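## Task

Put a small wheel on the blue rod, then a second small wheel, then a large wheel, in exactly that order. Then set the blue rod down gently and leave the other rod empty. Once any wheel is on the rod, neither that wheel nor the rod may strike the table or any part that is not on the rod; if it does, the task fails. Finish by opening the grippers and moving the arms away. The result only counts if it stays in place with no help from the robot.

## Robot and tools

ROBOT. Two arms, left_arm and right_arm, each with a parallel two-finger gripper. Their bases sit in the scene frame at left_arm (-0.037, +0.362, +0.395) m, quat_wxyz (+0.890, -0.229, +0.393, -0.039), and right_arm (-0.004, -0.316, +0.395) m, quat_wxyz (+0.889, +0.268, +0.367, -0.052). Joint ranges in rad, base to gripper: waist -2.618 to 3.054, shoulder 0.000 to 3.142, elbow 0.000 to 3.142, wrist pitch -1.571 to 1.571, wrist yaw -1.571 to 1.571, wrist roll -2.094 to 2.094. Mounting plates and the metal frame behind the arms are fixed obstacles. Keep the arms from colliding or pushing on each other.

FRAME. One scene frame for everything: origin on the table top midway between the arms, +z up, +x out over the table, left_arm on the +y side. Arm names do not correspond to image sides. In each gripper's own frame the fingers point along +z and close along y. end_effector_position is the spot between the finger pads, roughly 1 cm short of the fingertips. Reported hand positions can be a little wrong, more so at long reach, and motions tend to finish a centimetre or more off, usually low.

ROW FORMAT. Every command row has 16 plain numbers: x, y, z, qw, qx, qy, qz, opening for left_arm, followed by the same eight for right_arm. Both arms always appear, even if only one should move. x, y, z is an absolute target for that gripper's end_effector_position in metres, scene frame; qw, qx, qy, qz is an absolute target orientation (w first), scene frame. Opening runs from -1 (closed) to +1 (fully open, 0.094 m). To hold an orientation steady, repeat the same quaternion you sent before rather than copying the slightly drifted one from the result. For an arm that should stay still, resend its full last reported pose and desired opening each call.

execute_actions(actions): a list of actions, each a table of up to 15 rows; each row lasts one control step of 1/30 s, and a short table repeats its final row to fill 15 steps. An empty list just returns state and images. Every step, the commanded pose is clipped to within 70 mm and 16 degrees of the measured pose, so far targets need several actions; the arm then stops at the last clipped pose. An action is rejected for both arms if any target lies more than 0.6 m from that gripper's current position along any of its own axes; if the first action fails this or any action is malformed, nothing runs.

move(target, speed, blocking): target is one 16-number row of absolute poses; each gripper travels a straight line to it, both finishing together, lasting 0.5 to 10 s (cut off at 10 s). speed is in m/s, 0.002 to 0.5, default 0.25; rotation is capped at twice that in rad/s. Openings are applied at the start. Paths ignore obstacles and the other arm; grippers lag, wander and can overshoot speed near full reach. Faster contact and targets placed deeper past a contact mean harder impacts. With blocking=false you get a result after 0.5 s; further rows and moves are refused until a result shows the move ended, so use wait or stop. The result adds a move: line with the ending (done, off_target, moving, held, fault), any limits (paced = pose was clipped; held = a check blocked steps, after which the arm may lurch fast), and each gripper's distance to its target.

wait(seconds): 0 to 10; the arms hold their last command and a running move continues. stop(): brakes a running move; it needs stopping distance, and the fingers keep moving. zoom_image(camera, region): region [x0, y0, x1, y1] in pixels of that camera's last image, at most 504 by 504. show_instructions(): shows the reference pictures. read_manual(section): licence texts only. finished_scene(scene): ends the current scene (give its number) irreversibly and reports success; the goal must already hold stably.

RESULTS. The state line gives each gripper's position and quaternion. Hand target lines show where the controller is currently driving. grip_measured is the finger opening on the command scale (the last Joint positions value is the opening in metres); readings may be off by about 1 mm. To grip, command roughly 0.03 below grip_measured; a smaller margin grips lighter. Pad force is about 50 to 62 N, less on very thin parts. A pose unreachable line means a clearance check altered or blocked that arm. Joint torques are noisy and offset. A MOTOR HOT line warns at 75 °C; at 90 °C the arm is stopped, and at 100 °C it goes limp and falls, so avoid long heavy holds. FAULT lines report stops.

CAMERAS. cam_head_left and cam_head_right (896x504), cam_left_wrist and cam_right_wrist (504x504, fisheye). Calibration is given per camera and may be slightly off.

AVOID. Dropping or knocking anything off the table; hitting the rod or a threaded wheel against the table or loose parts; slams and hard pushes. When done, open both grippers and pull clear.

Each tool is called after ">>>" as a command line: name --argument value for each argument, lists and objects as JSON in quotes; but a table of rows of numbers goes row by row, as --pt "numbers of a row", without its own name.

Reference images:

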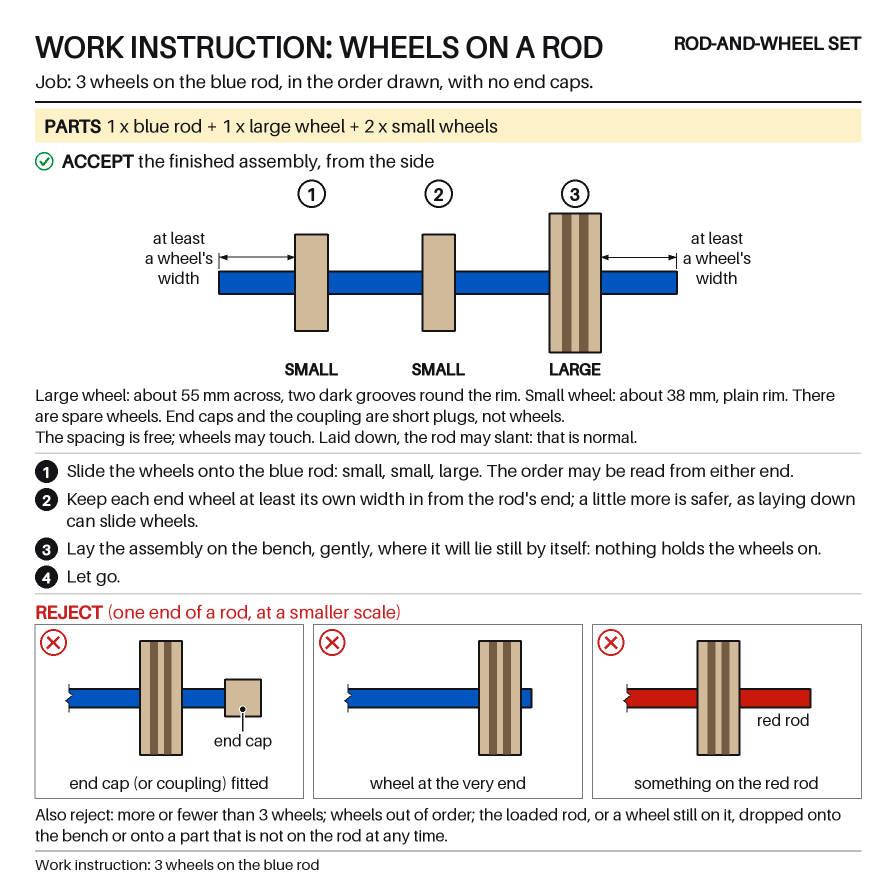

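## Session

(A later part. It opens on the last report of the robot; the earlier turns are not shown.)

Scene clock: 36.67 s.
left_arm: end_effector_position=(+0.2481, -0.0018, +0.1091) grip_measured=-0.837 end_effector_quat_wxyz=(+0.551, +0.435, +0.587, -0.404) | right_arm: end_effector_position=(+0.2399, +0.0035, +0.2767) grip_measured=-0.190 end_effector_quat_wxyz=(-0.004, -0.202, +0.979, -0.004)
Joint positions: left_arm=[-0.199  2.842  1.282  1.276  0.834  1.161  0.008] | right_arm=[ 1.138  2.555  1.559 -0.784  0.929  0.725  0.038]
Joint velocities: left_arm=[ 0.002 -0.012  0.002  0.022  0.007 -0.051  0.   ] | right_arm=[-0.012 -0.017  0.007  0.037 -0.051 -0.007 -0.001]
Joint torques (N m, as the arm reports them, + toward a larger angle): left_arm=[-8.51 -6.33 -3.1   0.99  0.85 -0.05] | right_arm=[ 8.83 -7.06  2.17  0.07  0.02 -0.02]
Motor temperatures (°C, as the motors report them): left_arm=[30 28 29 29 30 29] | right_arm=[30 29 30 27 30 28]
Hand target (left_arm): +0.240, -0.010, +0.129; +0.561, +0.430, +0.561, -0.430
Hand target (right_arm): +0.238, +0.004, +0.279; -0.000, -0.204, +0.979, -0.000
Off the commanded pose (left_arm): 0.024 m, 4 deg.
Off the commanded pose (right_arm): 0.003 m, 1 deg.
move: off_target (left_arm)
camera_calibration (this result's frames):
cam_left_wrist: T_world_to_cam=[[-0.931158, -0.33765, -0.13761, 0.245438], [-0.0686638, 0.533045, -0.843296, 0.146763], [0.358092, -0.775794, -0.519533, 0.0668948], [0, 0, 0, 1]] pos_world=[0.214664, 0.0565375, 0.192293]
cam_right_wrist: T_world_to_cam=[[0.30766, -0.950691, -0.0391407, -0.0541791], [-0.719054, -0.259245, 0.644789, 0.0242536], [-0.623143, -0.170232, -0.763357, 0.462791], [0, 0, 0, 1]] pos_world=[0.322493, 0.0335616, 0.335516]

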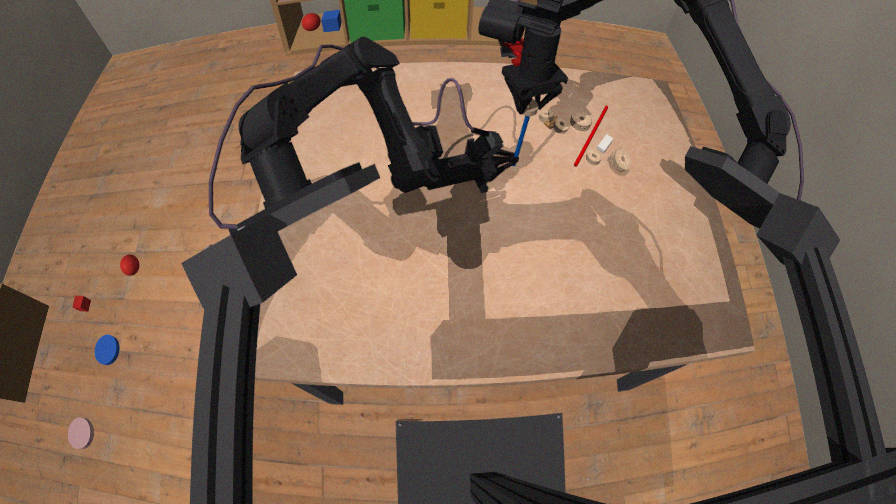

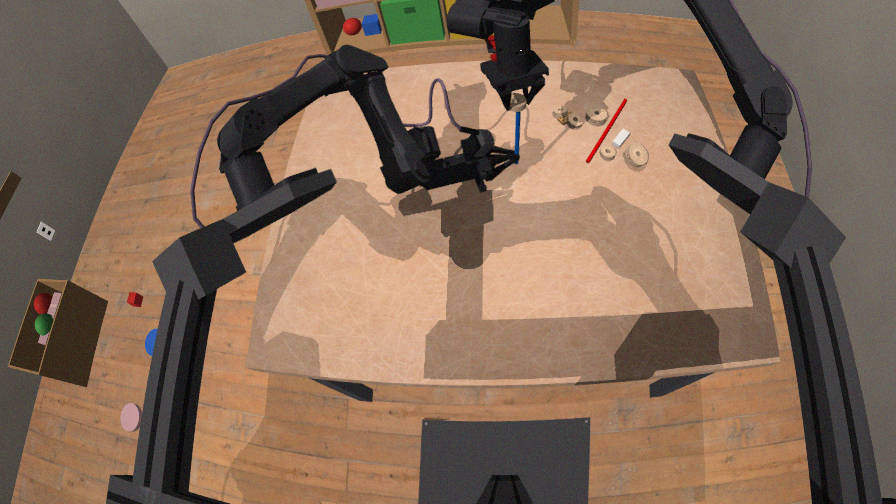

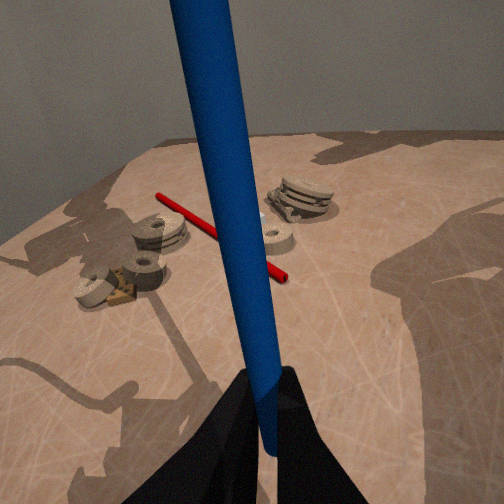

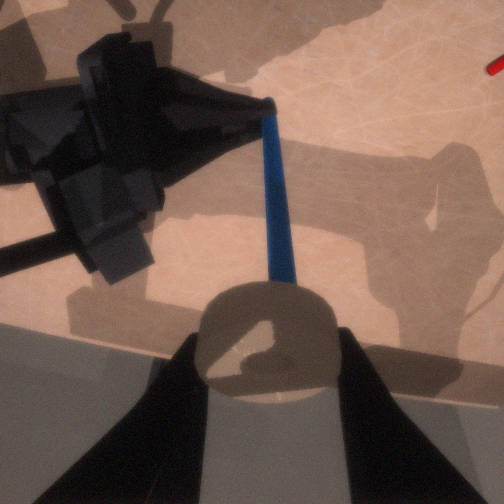

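>>> move --target '[0.24,-0.01,0.13,0.561,0.43,0.561,-0.43,-0.9, 0.238,0.008,0.305,0,-0.204,0.979,0,-0.27]' --speed 0.05

>>> move --target '[0.24,-0.01,0.13,0.561,0.43,0.561,-0.43,-0.9, 0.20,-0.008,0.295,0,-0.204,0.979,0,-0.27]' --speed 0.05

Scene clock: 37.97 s.
left_arm: end_effector_position=(+0.2466, -0.0039, +0.1145) grip_measured=-0.837 end_effector_quat_wxyz=(+0.556, +0.433, +0.577, -0.412) | right_arm: end_effector_position=(+0.2351, +0.0010, +0.2908) grip_measured=-0.190 end_effector_quat_wxyz=(-0.008, -0.204, +0.979, -0.011)
Joint positions: left_arm=[-0.203  2.842  1.282  1.279  0.857  1.161  0.008] | right_arm=[ 1.17   2.555  1.583 -0.876  0.922  0.795  0.038]
Joint velocities: left_arm=[-0.002 -0.002 -0.007 -0.081 -0.022 -0.066  0.   ] | right_arm=[-0.007 -0.022 -0.012 -0.037 -0.051  0.066 -0.   ]
Joint torques (N m, as the arm reports them, + toward a larger angle): left_arm=[-8.16 -6.41 -3.25  0.99  0.66 -0.05] | right_arm=[10.09 -6.86  5.65 -0.33 -0.01  0.02]
Motor temperatures (°C, as the motors report them): left_arm=[30 28 29 29 30 29] | right_arm=[30 29 30 27 30 28]
Hand target (left_arm): +0.240, -0.010, +0.130; +0.561, +0.430, +0.561, -0.430
Hand target (right_arm): +0.238, +0.008, +0.305; +0.000, -0.204, +0.979, +0.000
Off the commanded pose (left_arm): 0.018 m, 3 deg.
Off the commanded pose (right_arm): 0.016 m, 2 deg.
move: off_target (left_arm, right_arm)
camera_calibration (this result's frames):
cam_left_wrist: T_world_to_cam=[[-0.933374, -0.331191, -0.138294, 0.24465], [-0.0555194, 0.51392, -0.856039, 0.15052], [0.354585, -0.791327, -0.498068, 0.0669979], [0, 0, 0, 1]] pos_world=[0.21295, 0.0566879, 0.196054]
cam_right_wrist: T_world_to_cam=[[0.310296, -0.950255, -0.027067, -0.0586722], [-0.715037, -0.252062, 0.652063, 0.00797356], [-0.626449, -0.182979, -0.757681, 0.469254], [0, 0, 0, 1]] pos_world=[0.317871, 0.03212, 0.348758]

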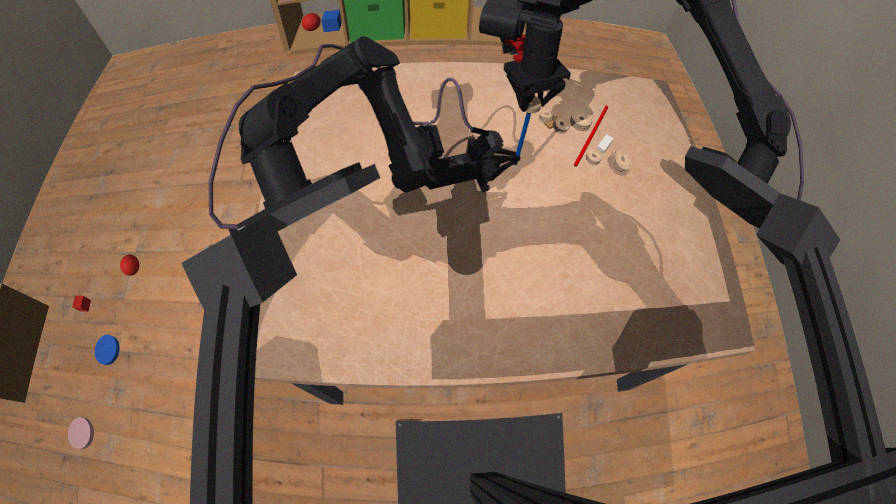

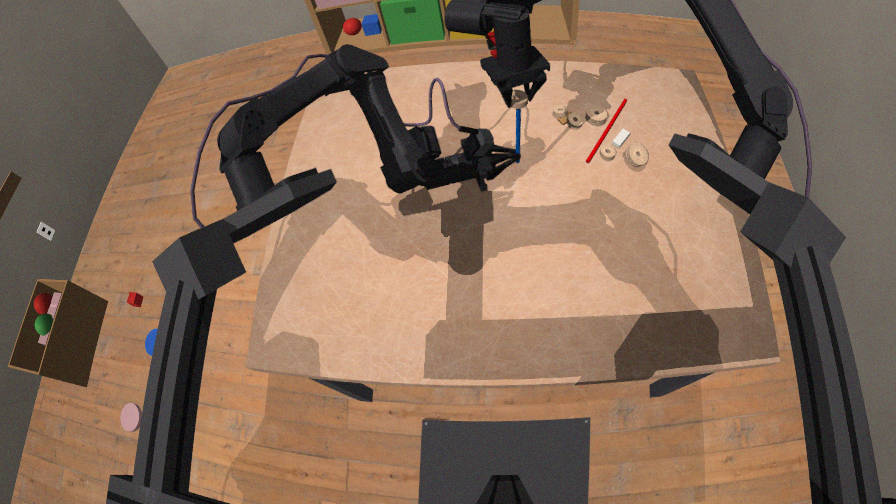

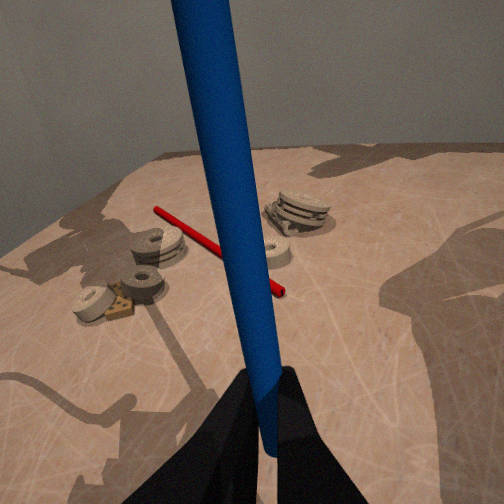

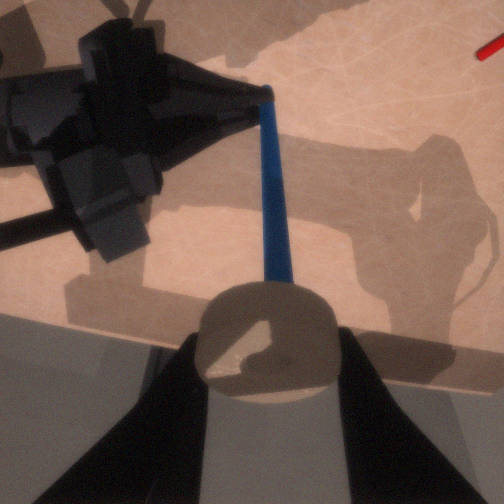

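Scene clock: 39.13 s.
left_arm: end_effector_position=(+0.2470, -0.0029, +0.1136) grip_measured=-0.837 end_effector_quat_wxyz=(+0.556, +0.433, +0.578, -0.411) | right_arm: end_effector_position=(+0.1997, -0.0140, +0.2834) grip_measured=-0.190 end_effector_quat_wxyz=(-0.011, -0.209, +0.978, -0.015)
Joint positions: left_arm=[-0.201  2.842  1.282  1.28   0.857  1.161  0.008] | right_arm=[ 1.198  2.537  1.428 -0.789  0.914  0.839  0.038]
Joint velocities: left_arm=[-0.002 -0.002 -0.007  0.022 -0.066  0.007 -0.001] | right_arm=[-0.017 -0.007 -0.007 -0.081  0.007  0.051 -0.   ]
Joint torques (N m, as the arm reports them, + toward a larger angle): left_arm=[-8.45 -6.36 -3.17  0.97  0.67 -0.05] | right_arm=[ 9.55 -7.57  2.62  0.02 -0.02  0.08]
Motor temperatures (°C, as the motors report them): left_arm=[30 28 29 29 30 29] | right_arm=[30 29 30 27 30 28]
Hand target (left_arm): +0.240, -0.010, +0.129; +0.561, +0.430, +0.561, -0.430
Hand target (right_arm): +0.200, -0.009, +0.295; +0.000, -0.204, +0.979, -0.000
Off the commanded pose (left_arm): 0.019 m, 3 deg.
Off the commanded pose (right_arm): 0.013 m, 2 deg.
move: off_target (left_arm, right_arm)
camera_calibration (this result's frames):
cam_left_wrist: T_world_to_cam=[[-0.932763, -0.332794, -0.138567, 0.245121], [-0.0568731, 0.515425, -0.855045, 0.149453], [0.355975, -0.789674, -0.499697, 0.0670389], [0, 0, 0, 1]] pos_world=[0.213276, 0.0574822, 0.195254]
cam_right_wrist: T_world_to_cam=[[0.321443, -0.946726, -0.0195857, -0.0664502], [-0.709426, -0.254469, 0.657237, -0.0189391], [-0.627208, -0.19737, -0.753429, 0.437501], [0, 0, 0, 1]] pos_world=[0.282328, 0.0186199, 0.340772]

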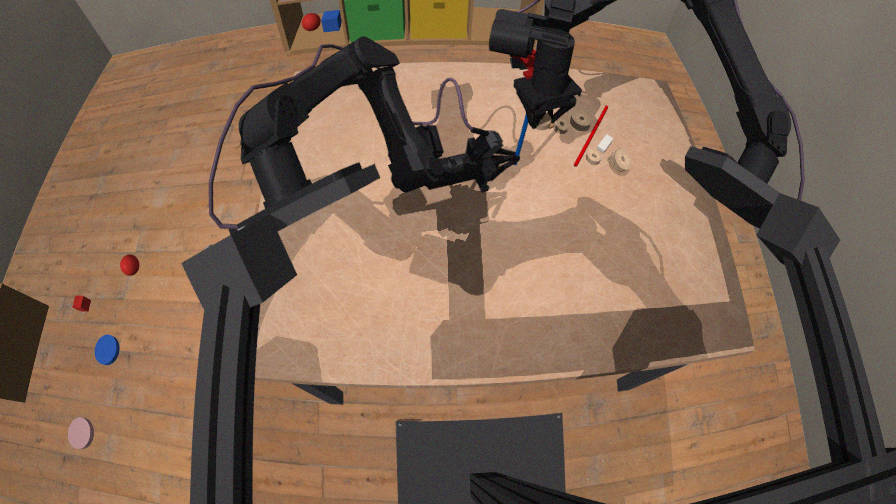

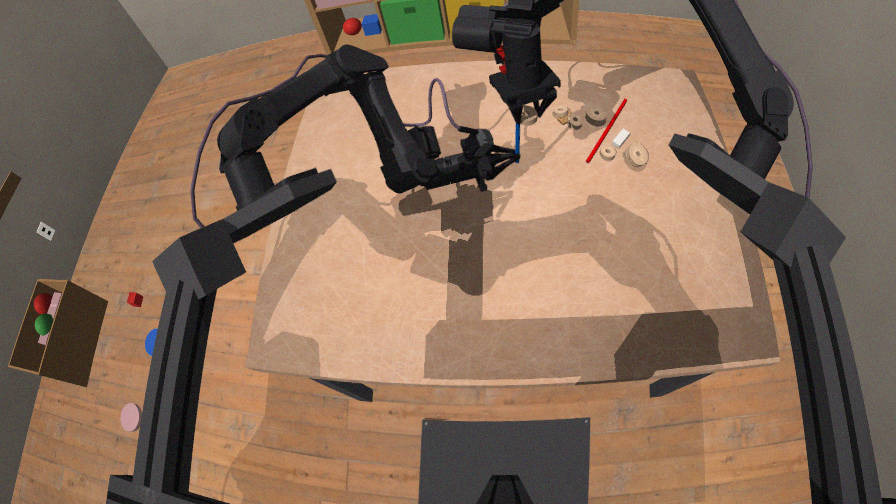

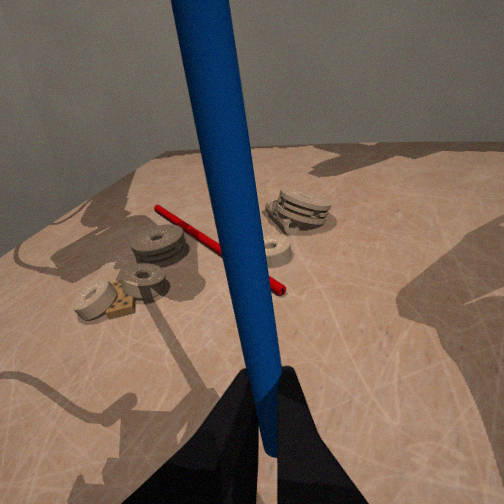

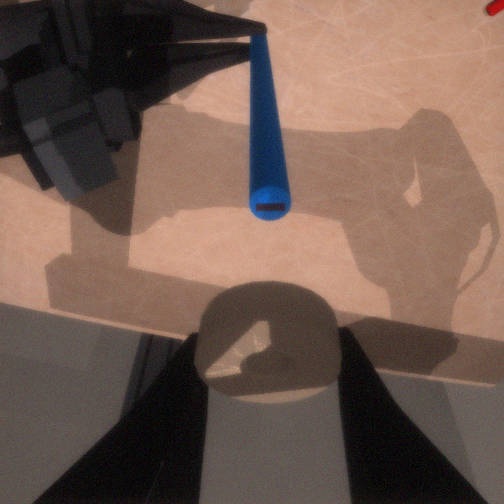

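>>> move --target '[0.24,-0.01,0.13,0.561,0.43,0.561,-0.43,-0.9, 0.215,-0.002,0.305,0,-0.204,0.979,0,-0.27]' --speed 0.05

>>> move --target '[0.24,-0.01,0.13,0.561,0.43,0.561,-0.43,-0.9, 0.2415,0.006,0.302,0,-0.204,0.979,0,-0.27]' --speed 0.04

Scene clock: 40.37 s.
left_arm: end_effector_position=(+0.2471, -0.0023, +0.1131) grip_measured=-0.837 end_effector_quat_wxyz=(+0.556, +0.433, +0.579, -0.411) | right_arm: end_effector_position=(+0.2110, -0.0093, +0.2886) grip_measured=-0.190 end_effector_quat_wxyz=(-0.011, -0.203, +0.979, -0.013)
Joint positions: left_arm=[-0.199  2.842  1.282  1.28   0.857  1.161  0.008] | right_arm=[ 1.194  2.537  1.478 -0.827  0.913  0.841  0.038]
Joint velocities: left_arm=[-0.012 -0.012 -0.002  0.022  0.007  0.022  0.001] | right_arm=[ 0.012 -0.017 -0.022 -0.081  0.037 -0.066  0.   ]
Joint torques (N m, as the arm reports them, + toward a larger angle): left_arm=[-8.55 -6.4  -3.21  0.96  0.64 -0.06] | right_arm=[10.12 -7.19  5.42 -0.35 -0.03  0.04]
Motor temperatures (°C, as the motors report them): left_arm=[30 28 29 29 30 29] | right_arm=[30 29 30 27 30 28]
Hand target (left_arm): +0.240, -0.010, +0.129; +0.561, +0.430, +0.561, -0.430
Hand target (right_arm): +0.215, -0.002, +0.305; +0.000, -0.204, +0.979, +0.000
Off the commanded pose (left_arm): 0.020 m, 3 deg.
Off the commanded pose (right_arm): 0.018 m, 2 deg.
move: off_target (left_arm, right_arm)
camera_calibration (this result's frames):
cam_left_wrist: T_world_to_cam=[[-0.932545, -0.333477, -0.138394, 0.245309], [-0.0578274, 0.516309, -0.854448, 0.148862], [0.356393, -0.788808, -0.500765, 0.0671623], [0, 0, 0, 1]] pos_world=[0.213433, 0.0579242, 0.194777]
cam_right_wrist: T_world_to_cam=[[0.308156, -0.951046, -0.0235025, -0.0615976], [-0.713081, -0.247263, 0.656031, -0.0119346], [-0.629727, -0.1854, -0.754368, 0.45036], [0, 0, 0, 1]] pos_world=[0.294075, 0.0219638, 0.346119]

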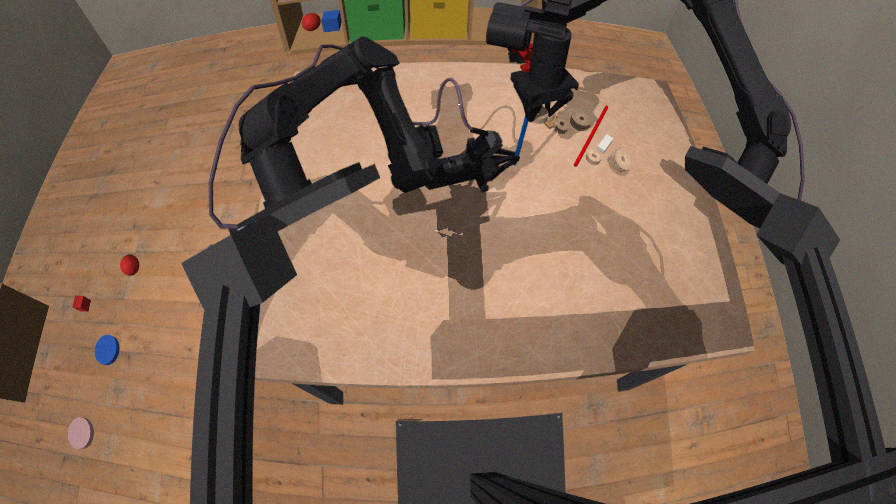

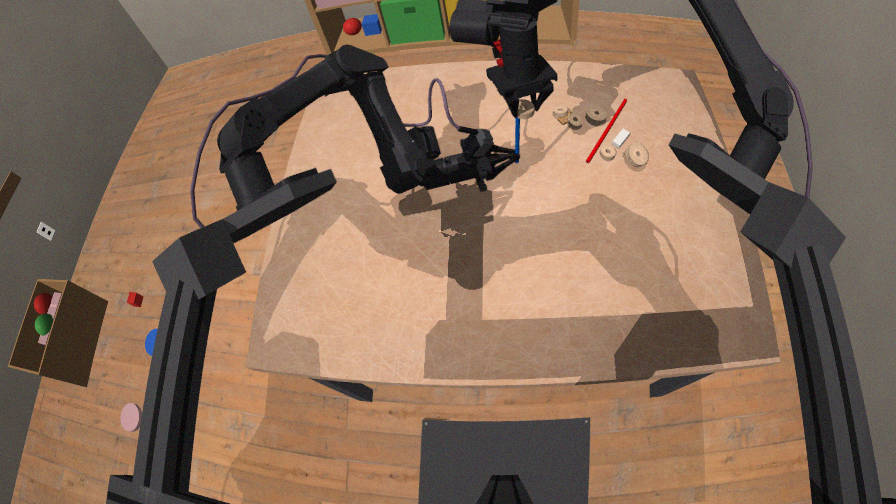

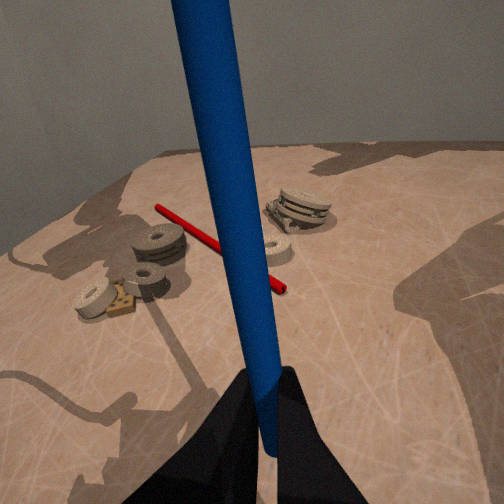

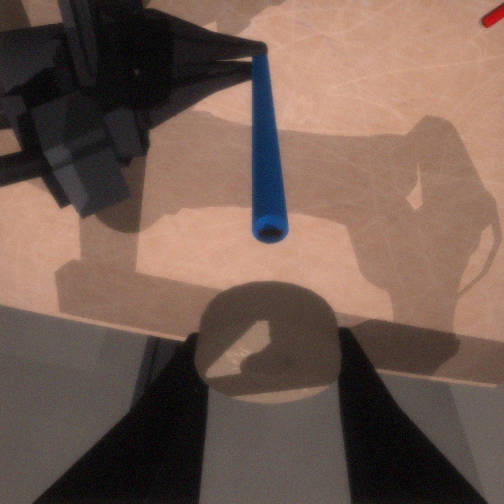

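Scene clock: 41.60 s.
left_arm: end_effector_position=(+0.2467, -0.0038, +0.1145) grip_measured=-0.837 end_effector_quat_wxyz=(+0.557, +0.433, +0.577, -0.412) | right_arm: end_effector_position=(+0.2382, +0.0046, +0.2982) grip_measured=-0.190 end_effector_quat_wxyz=(-0.004, -0.198, +0.980, +0.001)
Joint positions: left_arm=[-0.203  2.842  1.282  1.28   0.857  1.161  0.008] | right_arm=[ 1.181  2.537  1.581 -0.865  0.913  0.792  0.038]
Joint velocities: left_arm=[-0.007  0.007  0.007 -0.007 -0.066 -0.007 -0.   ] | right_arm=[-0.002  0.007 -0.012  0.066 -0.037  0.007 -0.001]
Joint torques (N m, as the arm reports them, + toward a larger angle): left_arm=[-8.33 -6.35 -3.19  0.96  0.67 -0.06] | right_arm=[ 8.94 -6.33  5.74 -0.29  0.05  0.  ]
Motor temperatures (°C, as the motors report them): left_arm=[30 28 29 30 30 29] | right_arm=[30 29 30 27 30 28]
Hand target (left_arm): +0.240, -0.010, +0.130; +0.561, +0.430, +0.561, -0.430
Hand target (right_arm): +0.241, +0.007, +0.302; +0.000, -0.204, +0.979, +0.000
Off the commanded pose (left_arm): 0.018 m, 3 deg.
Off the commanded pose (right_arm): 0.005 m, 1 deg.
move: off_target (left_arm)
camera_calibration (this result's frames):
cam_left_wrist: T_world_to_cam=[[-0.933128, -0.331672, -0.138805, 0.24483], [-0.0552831, 0.513819, -0.856116, 0.150375], [0.35527, -0.791192, -0.497794, 0.0668675], [0, 0, 0, 1]] pos_world=[0.213015, 0.0568426, 0.196008]
cam_right_wrist: T_world_to_cam=[[0.298914, -0.95299, -0.0496089, -0.0465523], [-0.720381, -0.259438, 0.643228, 0.0102091], [-0.625861, -0.156533, -0.764065, 0.479122], [0, 0, 0, 1]] pos_world=[0.321133, 0.033283, 0.357205]

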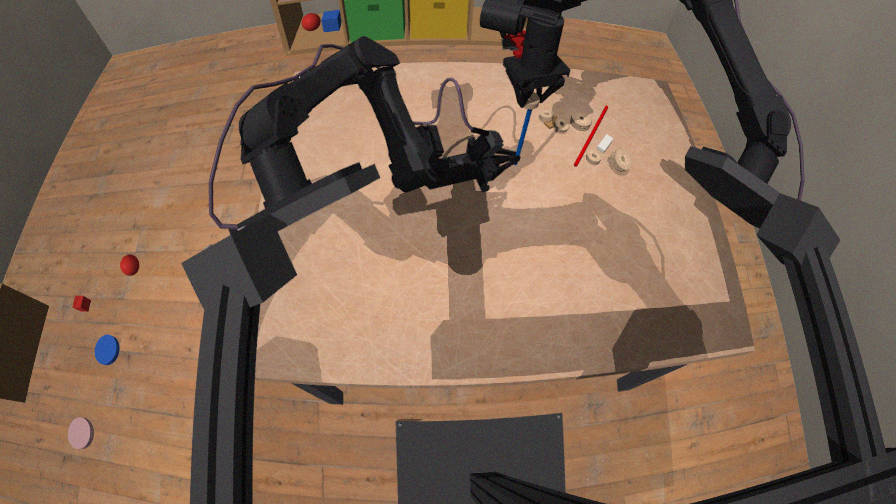

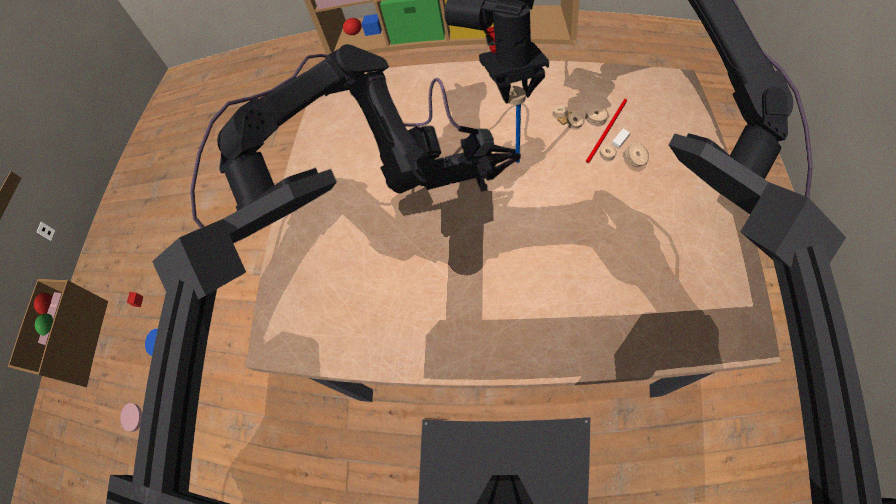

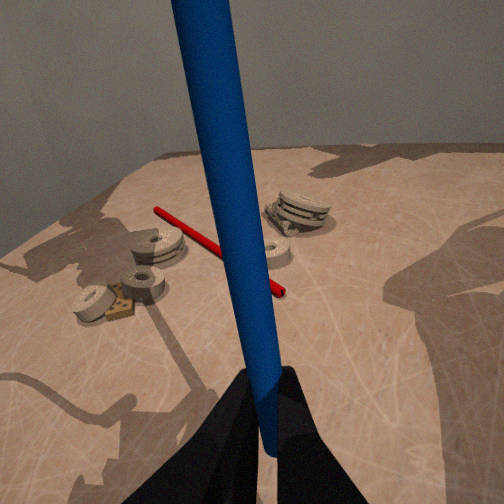

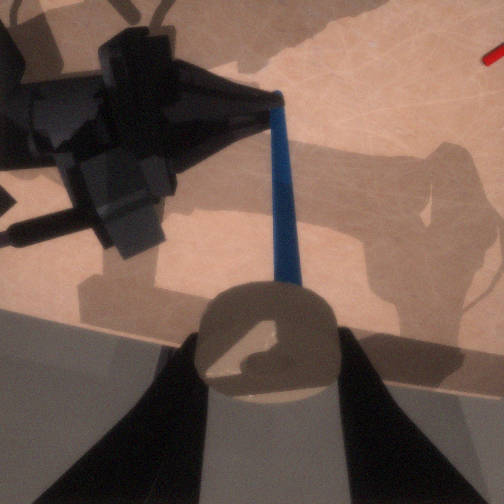

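>>> move --target '[0.24,-0.01,0.13,0.561,0.43,0.561,-0.43,-0.9, 0.2405,0.001,0.288,0,-0.204,0.979,0,-0.27]' --speed 0.02

Scene clock: 43.23 s.
left_arm: end_effector_position=(+0.2471, -0.0026, +0.1133) grip_measured=-0.837 end_effector_quat_wxyz=(+0.556, +0.433, +0.578, -0.411) | right_arm: end_effector_position=(+0.2391, -0.0000, +0.2845) grip_measured=-0.190 end_effector_quat_wxyz=(-0.011, -0.203, +0.979, -0.002)
Joint positions: left_arm=[-0.2    2.842  1.282  1.28   0.857  1.161  0.008] | right_arm=[ 1.148  2.537  1.559 -0.824  0.913  0.747  0.038]
Joint velocities: left_arm=[ 0.007 -0.002 -0.002 -0.007 -0.007 -0.066 -0.001] | right_arm=[ 0.007 -0.012 -0.017 -0.066 -0.051 -0.066 -0.   ]
Joint torques (N m, as the arm reports them, + toward a larger angle): left_arm=[-8.56 -6.36 -3.21  0.97  0.68 -0.05] | right_arm=[ 8.92 -6.93  2.62  0.05  0.09 -0.06]
Motor temperatures (°C, as the motors report them): left_arm=[30 28 29 30 30 29] | right_arm=[31 29 30 27 30 28]
Hand target (left_arm): +0.240, -0.010, +0.130; +0.561, +0.430, +0.561, -0.430
Hand target (right_arm): +0.240, +0.001, +0.288; -0.000, -0.204, +0.979, -0.000
Off the commanded pose (left_arm): 0.020 m, 3 deg.
Off the commanded pose (right_arm): 0.004 m, 1 deg.
move: off_target (left_arm)
camera_calibration (this result's frames):
cam_left_wrist: T_world_to_cam=[[-0.932654, -0.333136, -0.138481, 0.245215], [-0.0573502, 0.515867, -0.854747, 0.149157], [0.356184, -0.789241, -0.500231, 0.0671007], [0, 0, 0, 1]] pos_world=[0.213355, 0.0577031, 0.195015]
cam_right_wrist: T_world_to_cam=[[0.308269, -0.950264, -0.0443739, -0.055648], [-0.70948, -0.260731, 0.654719, 0.012609], [-0.633726, -0.170347, -0.754569, 0.467724], [0, 0, 0, 1]] pos_world=[0.322509, 0.0300828, 0.342205]

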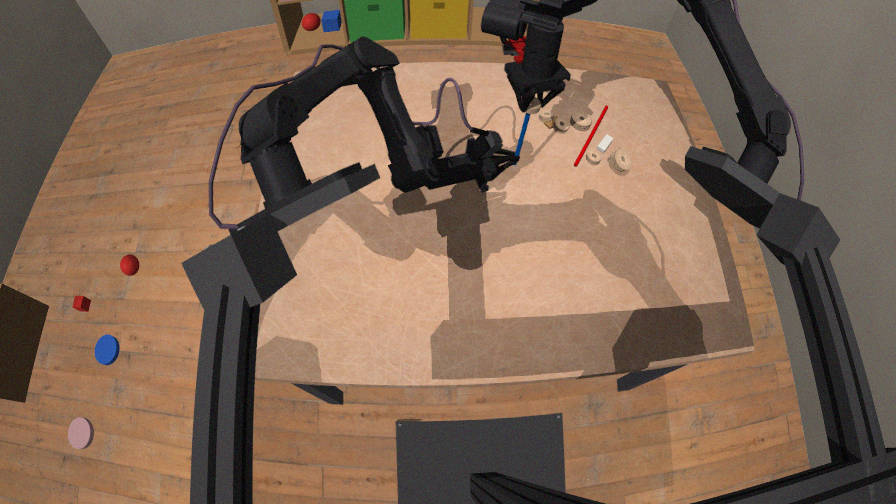

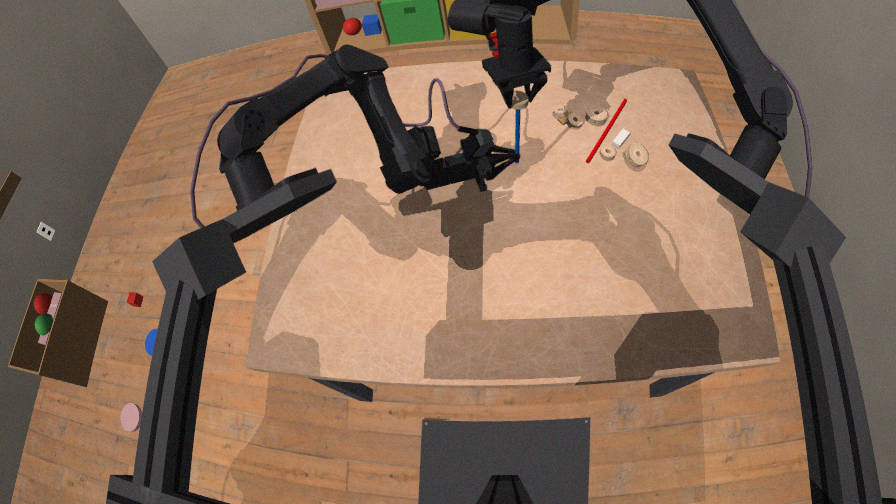

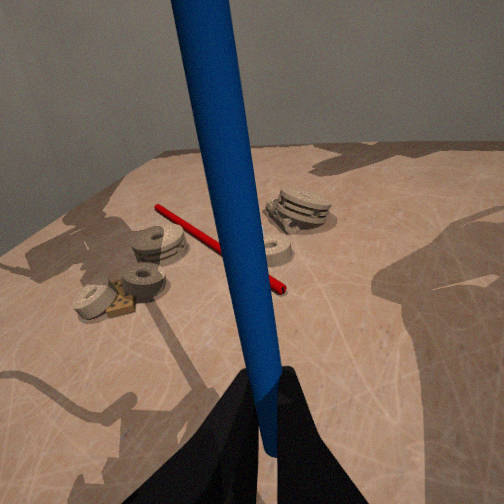

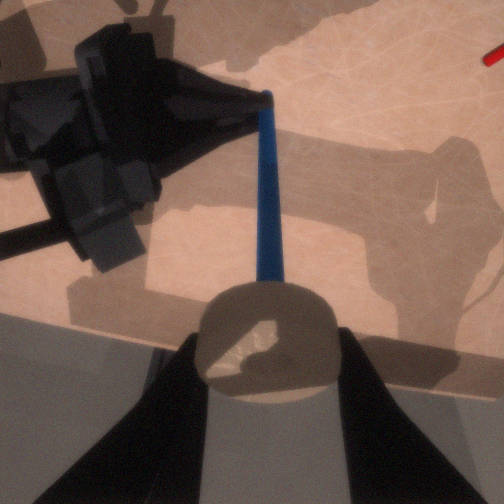

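>>> move --target '[0.24,-0.01,0.13,0.561,0.43,0.561,-0.43,-0.9, 0.245,0.002,0.284,0,-0.204,0.979,0,-0.27]' --speed 0.01

>>> zoom_image --camera "cam_right_wrist" --region '[170, 250, 370, 420]'

Scene clock: 46.20 s.
left_arm: end_effector_position=(+0.2470, -0.0032, +0.1137) grip_measured=-0.837 end_effector_quat_wxyz=(+0.556, +0.433, +0.578, -0.411) | right_arm: end_effector_position=(+0.2419, -0.0008, +0.2803) grip_measured=-0.190 end_effector_quat_wxyz=(-0.013, -0.205, +0.979, -0.003)
Joint positions: left_arm=[-0.201  2.842  1.282  1.28   0.856  1.161  0.008] | right_arm=[ 1.135  2.537  1.559 -0.811  0.914  0.724  0.038]
Joint velocities: left_arm=[ 0.007  0.012  0.002 -0.007 -0.022  0.051  0.001] | right_arm=[-0.012 -0.007 -0.007  0.081 -0.037 -0.007  0.   ]
Joint torques (N m, as the arm reports them, + toward a larger angle): left_arm=[-8.41 -6.36 -3.23  0.96  0.68 -0.05] | right_arm=[ 9.07 -6.55  3.6   0.04  0.16 -0.04]
Motor temperatures (°C, as the motors report them): left_arm=[30 28 29 30 30 29] | right_arm=[31 29 30 27 30 28]
Hand target (left_arm): +0.240, -0.010, +0.129; +0.561, +0.430, +0.561, -0.430
Hand target (right_arm): +0.245, +0.002, +0.284; -0.000, -0.204, +0.979, -0.000
Off the commanded pose (left_arm): 0.019 m, 3 deg.
Off the commanded pose (right_arm): 0.006 m, 1 deg.
move: off_target (left_arm)
camera_calibration (this result's frames):
cam_left_wrist: T_world_to_cam=[[-0.932758, -0.332743, -0.138727, 0.245063], [-0.0568749, 0.51582, -0.854807, 0.149636], [0.355989, -0.789438, -0.500059, 0.0669301], [0, 0, 0, 1]] pos_world=[0.213269, 0.0571949, 0.195376]
cam_right_wrist: T_world_to_cam=[[0.313094, -0.948704, -0.0439701, -0.0587283], [-0.706408, -0.263577, 0.656898, 0.0157841], [-0.634791, -0.17461, -0.752696, 0.465868], [0, 0, 0, 1]] pos_world=[0.325267, 0.0297901, 0.337706]

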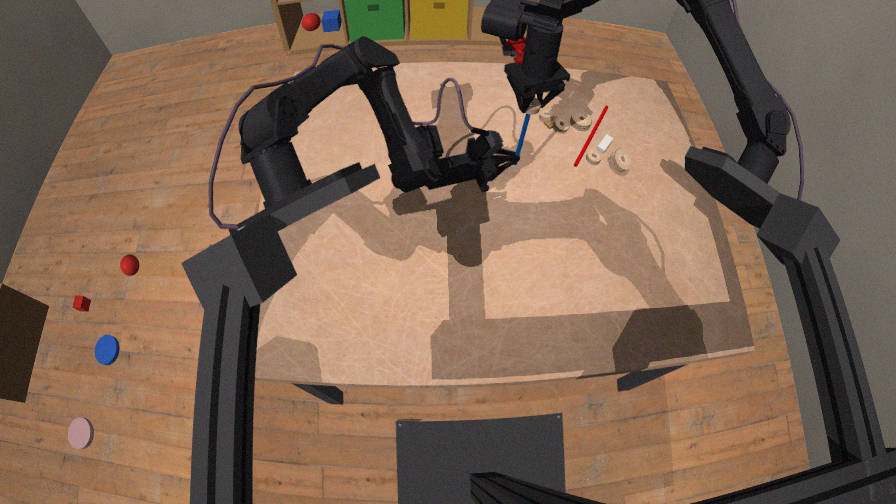

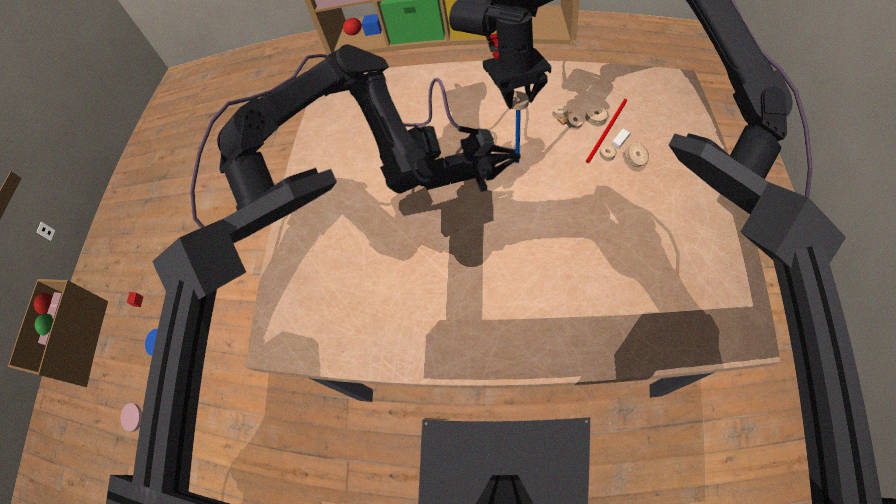

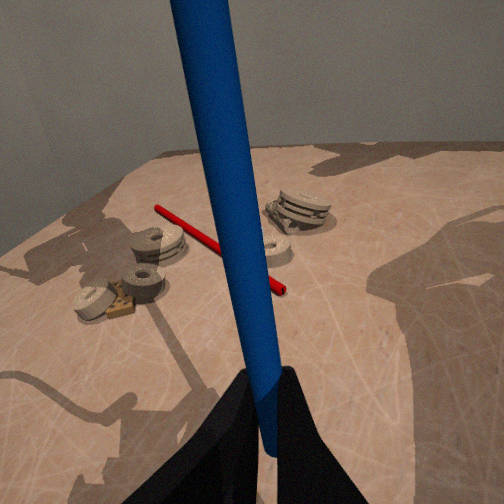

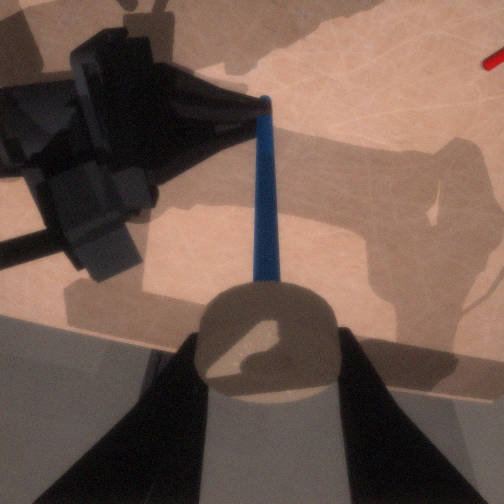

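Region (170, 250, 370, 420) of cam_right_wrist's 504x504 image, scaled by 2.520, with more detail than that image has; it fills the top 428 rows of this view, and the rest is white.

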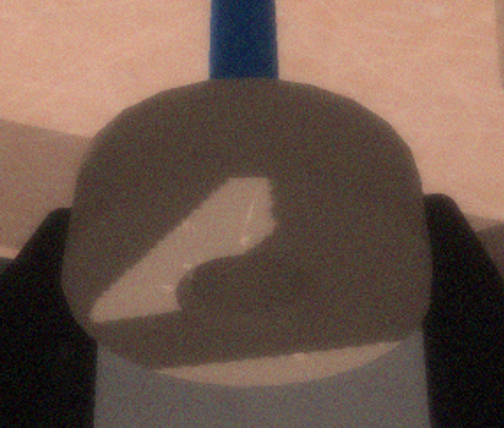

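No push on the left arm; continue down.

>>> move --target '[0.24,-0.01,0.13,0.561,0.43,0.561,-0.43,-0.9, 0.243,0.001,0.268,0,-0.204,0.979,0,-0.27]' --speed 0.015

Scene clock: 48.30 s.
left_arm: end_effector_position=(+0.2473, -0.0029, +0.1131) grip_measured=-0.837 end_effector_quat_wxyz=(+0.555, +0.432, +0.580, -0.411) | right_arm: end_effector_position=(+0.2433, +0.0001, +0.2686) grip_measured=-0.190 end_effector_quat_wxyz=(-0.010, -0.203, +0.979, +0.002)
Joint positions: left_arm=[-0.201  2.842  1.282  1.28   0.853  1.158  0.008] | right_arm=[ 1.111  2.537  1.531 -0.735  0.917  0.676  0.038]
Joint velocities: left_arm=[-0.027  0.032 -0.022  0.007 -0.022 -0.066 -0.   ] | right_arm=[-0.002  0.007 -0.017 -0.022  0.022 -0.007  0.   ]
Joint torques (N m, as the arm reports them, + toward a larger angle): left_arm=[-8.46 -6.33 -3.16  0.96  0.75 -0.01] | right_arm=[ 8.68 -6.23  2.59  0.13  0.2  -0.03]
Motor temperatures (°C, as the motors report them): left_arm=[30 28 29 30 30 29] | right_arm=[31 29 30 27 30 28]
Hand target (left_arm): +0.240, -0.010, +0.130; +0.561, +0.430, +0.561, -0.430
Hand target (right_arm): +0.243, +0.001, +0.268; -0.000, -0.204, +0.979, -0.000
Off the commanded pose (left_arm): 0.020 m, 3 deg.
Off the commanded pose (right_arm): 0.001 m, 1 deg.
move: off_target (left_arm)
camera_calibration (this result's frames):
cam_left_wrist: T_world_to_cam=[[-0.932564, -0.334381, -0.136066, 0.245062], [-0.0609636, 0.517366, -0.85359, 0.149905], [0.35582, -0.787732, -0.502862, 0.0670774], [0, 0, 0, 1]] pos_world=[0.213807, 0.0572271, 0.195033]
cam_right_wrist: T_world_to_cam=[[0.307443, -0.950086, -0.0530517, -0.0549538], [-0.709605, -0.266056, 0.652438, 0.0266571], [-0.633987, -0.162942, -0.755983, 0.458858], [0, 0, 0, 1]] pos_world=[0.326721, 0.0296487, 0.326581]

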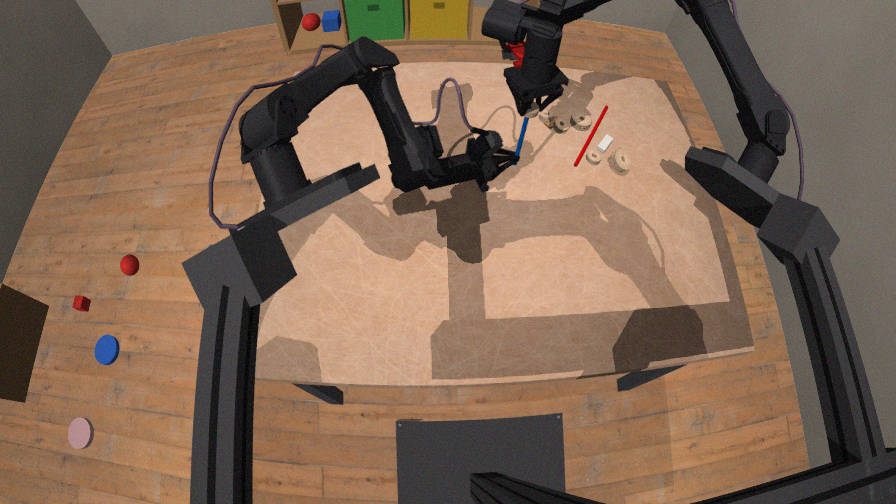

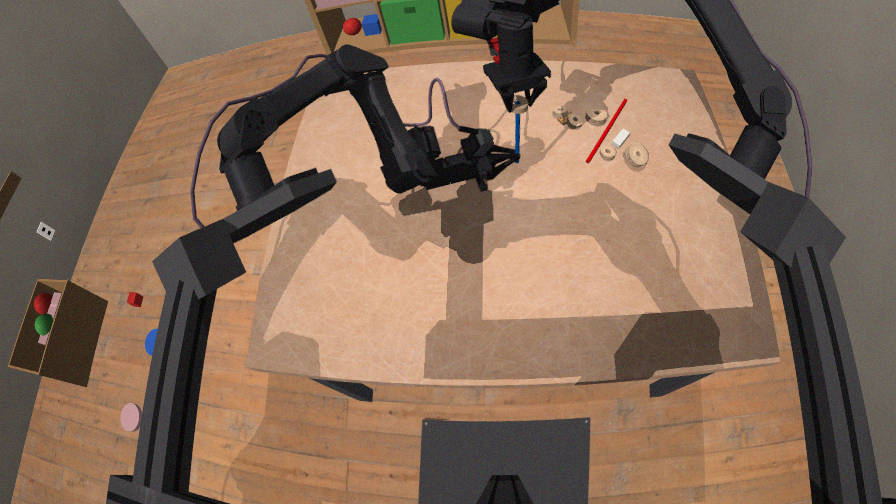

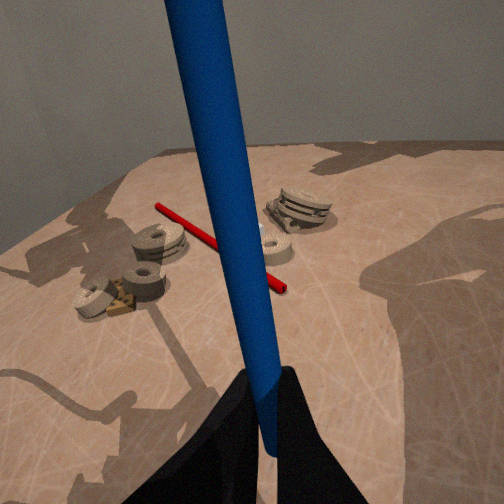

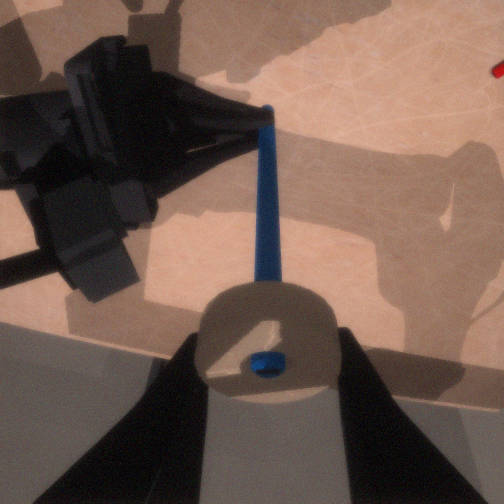

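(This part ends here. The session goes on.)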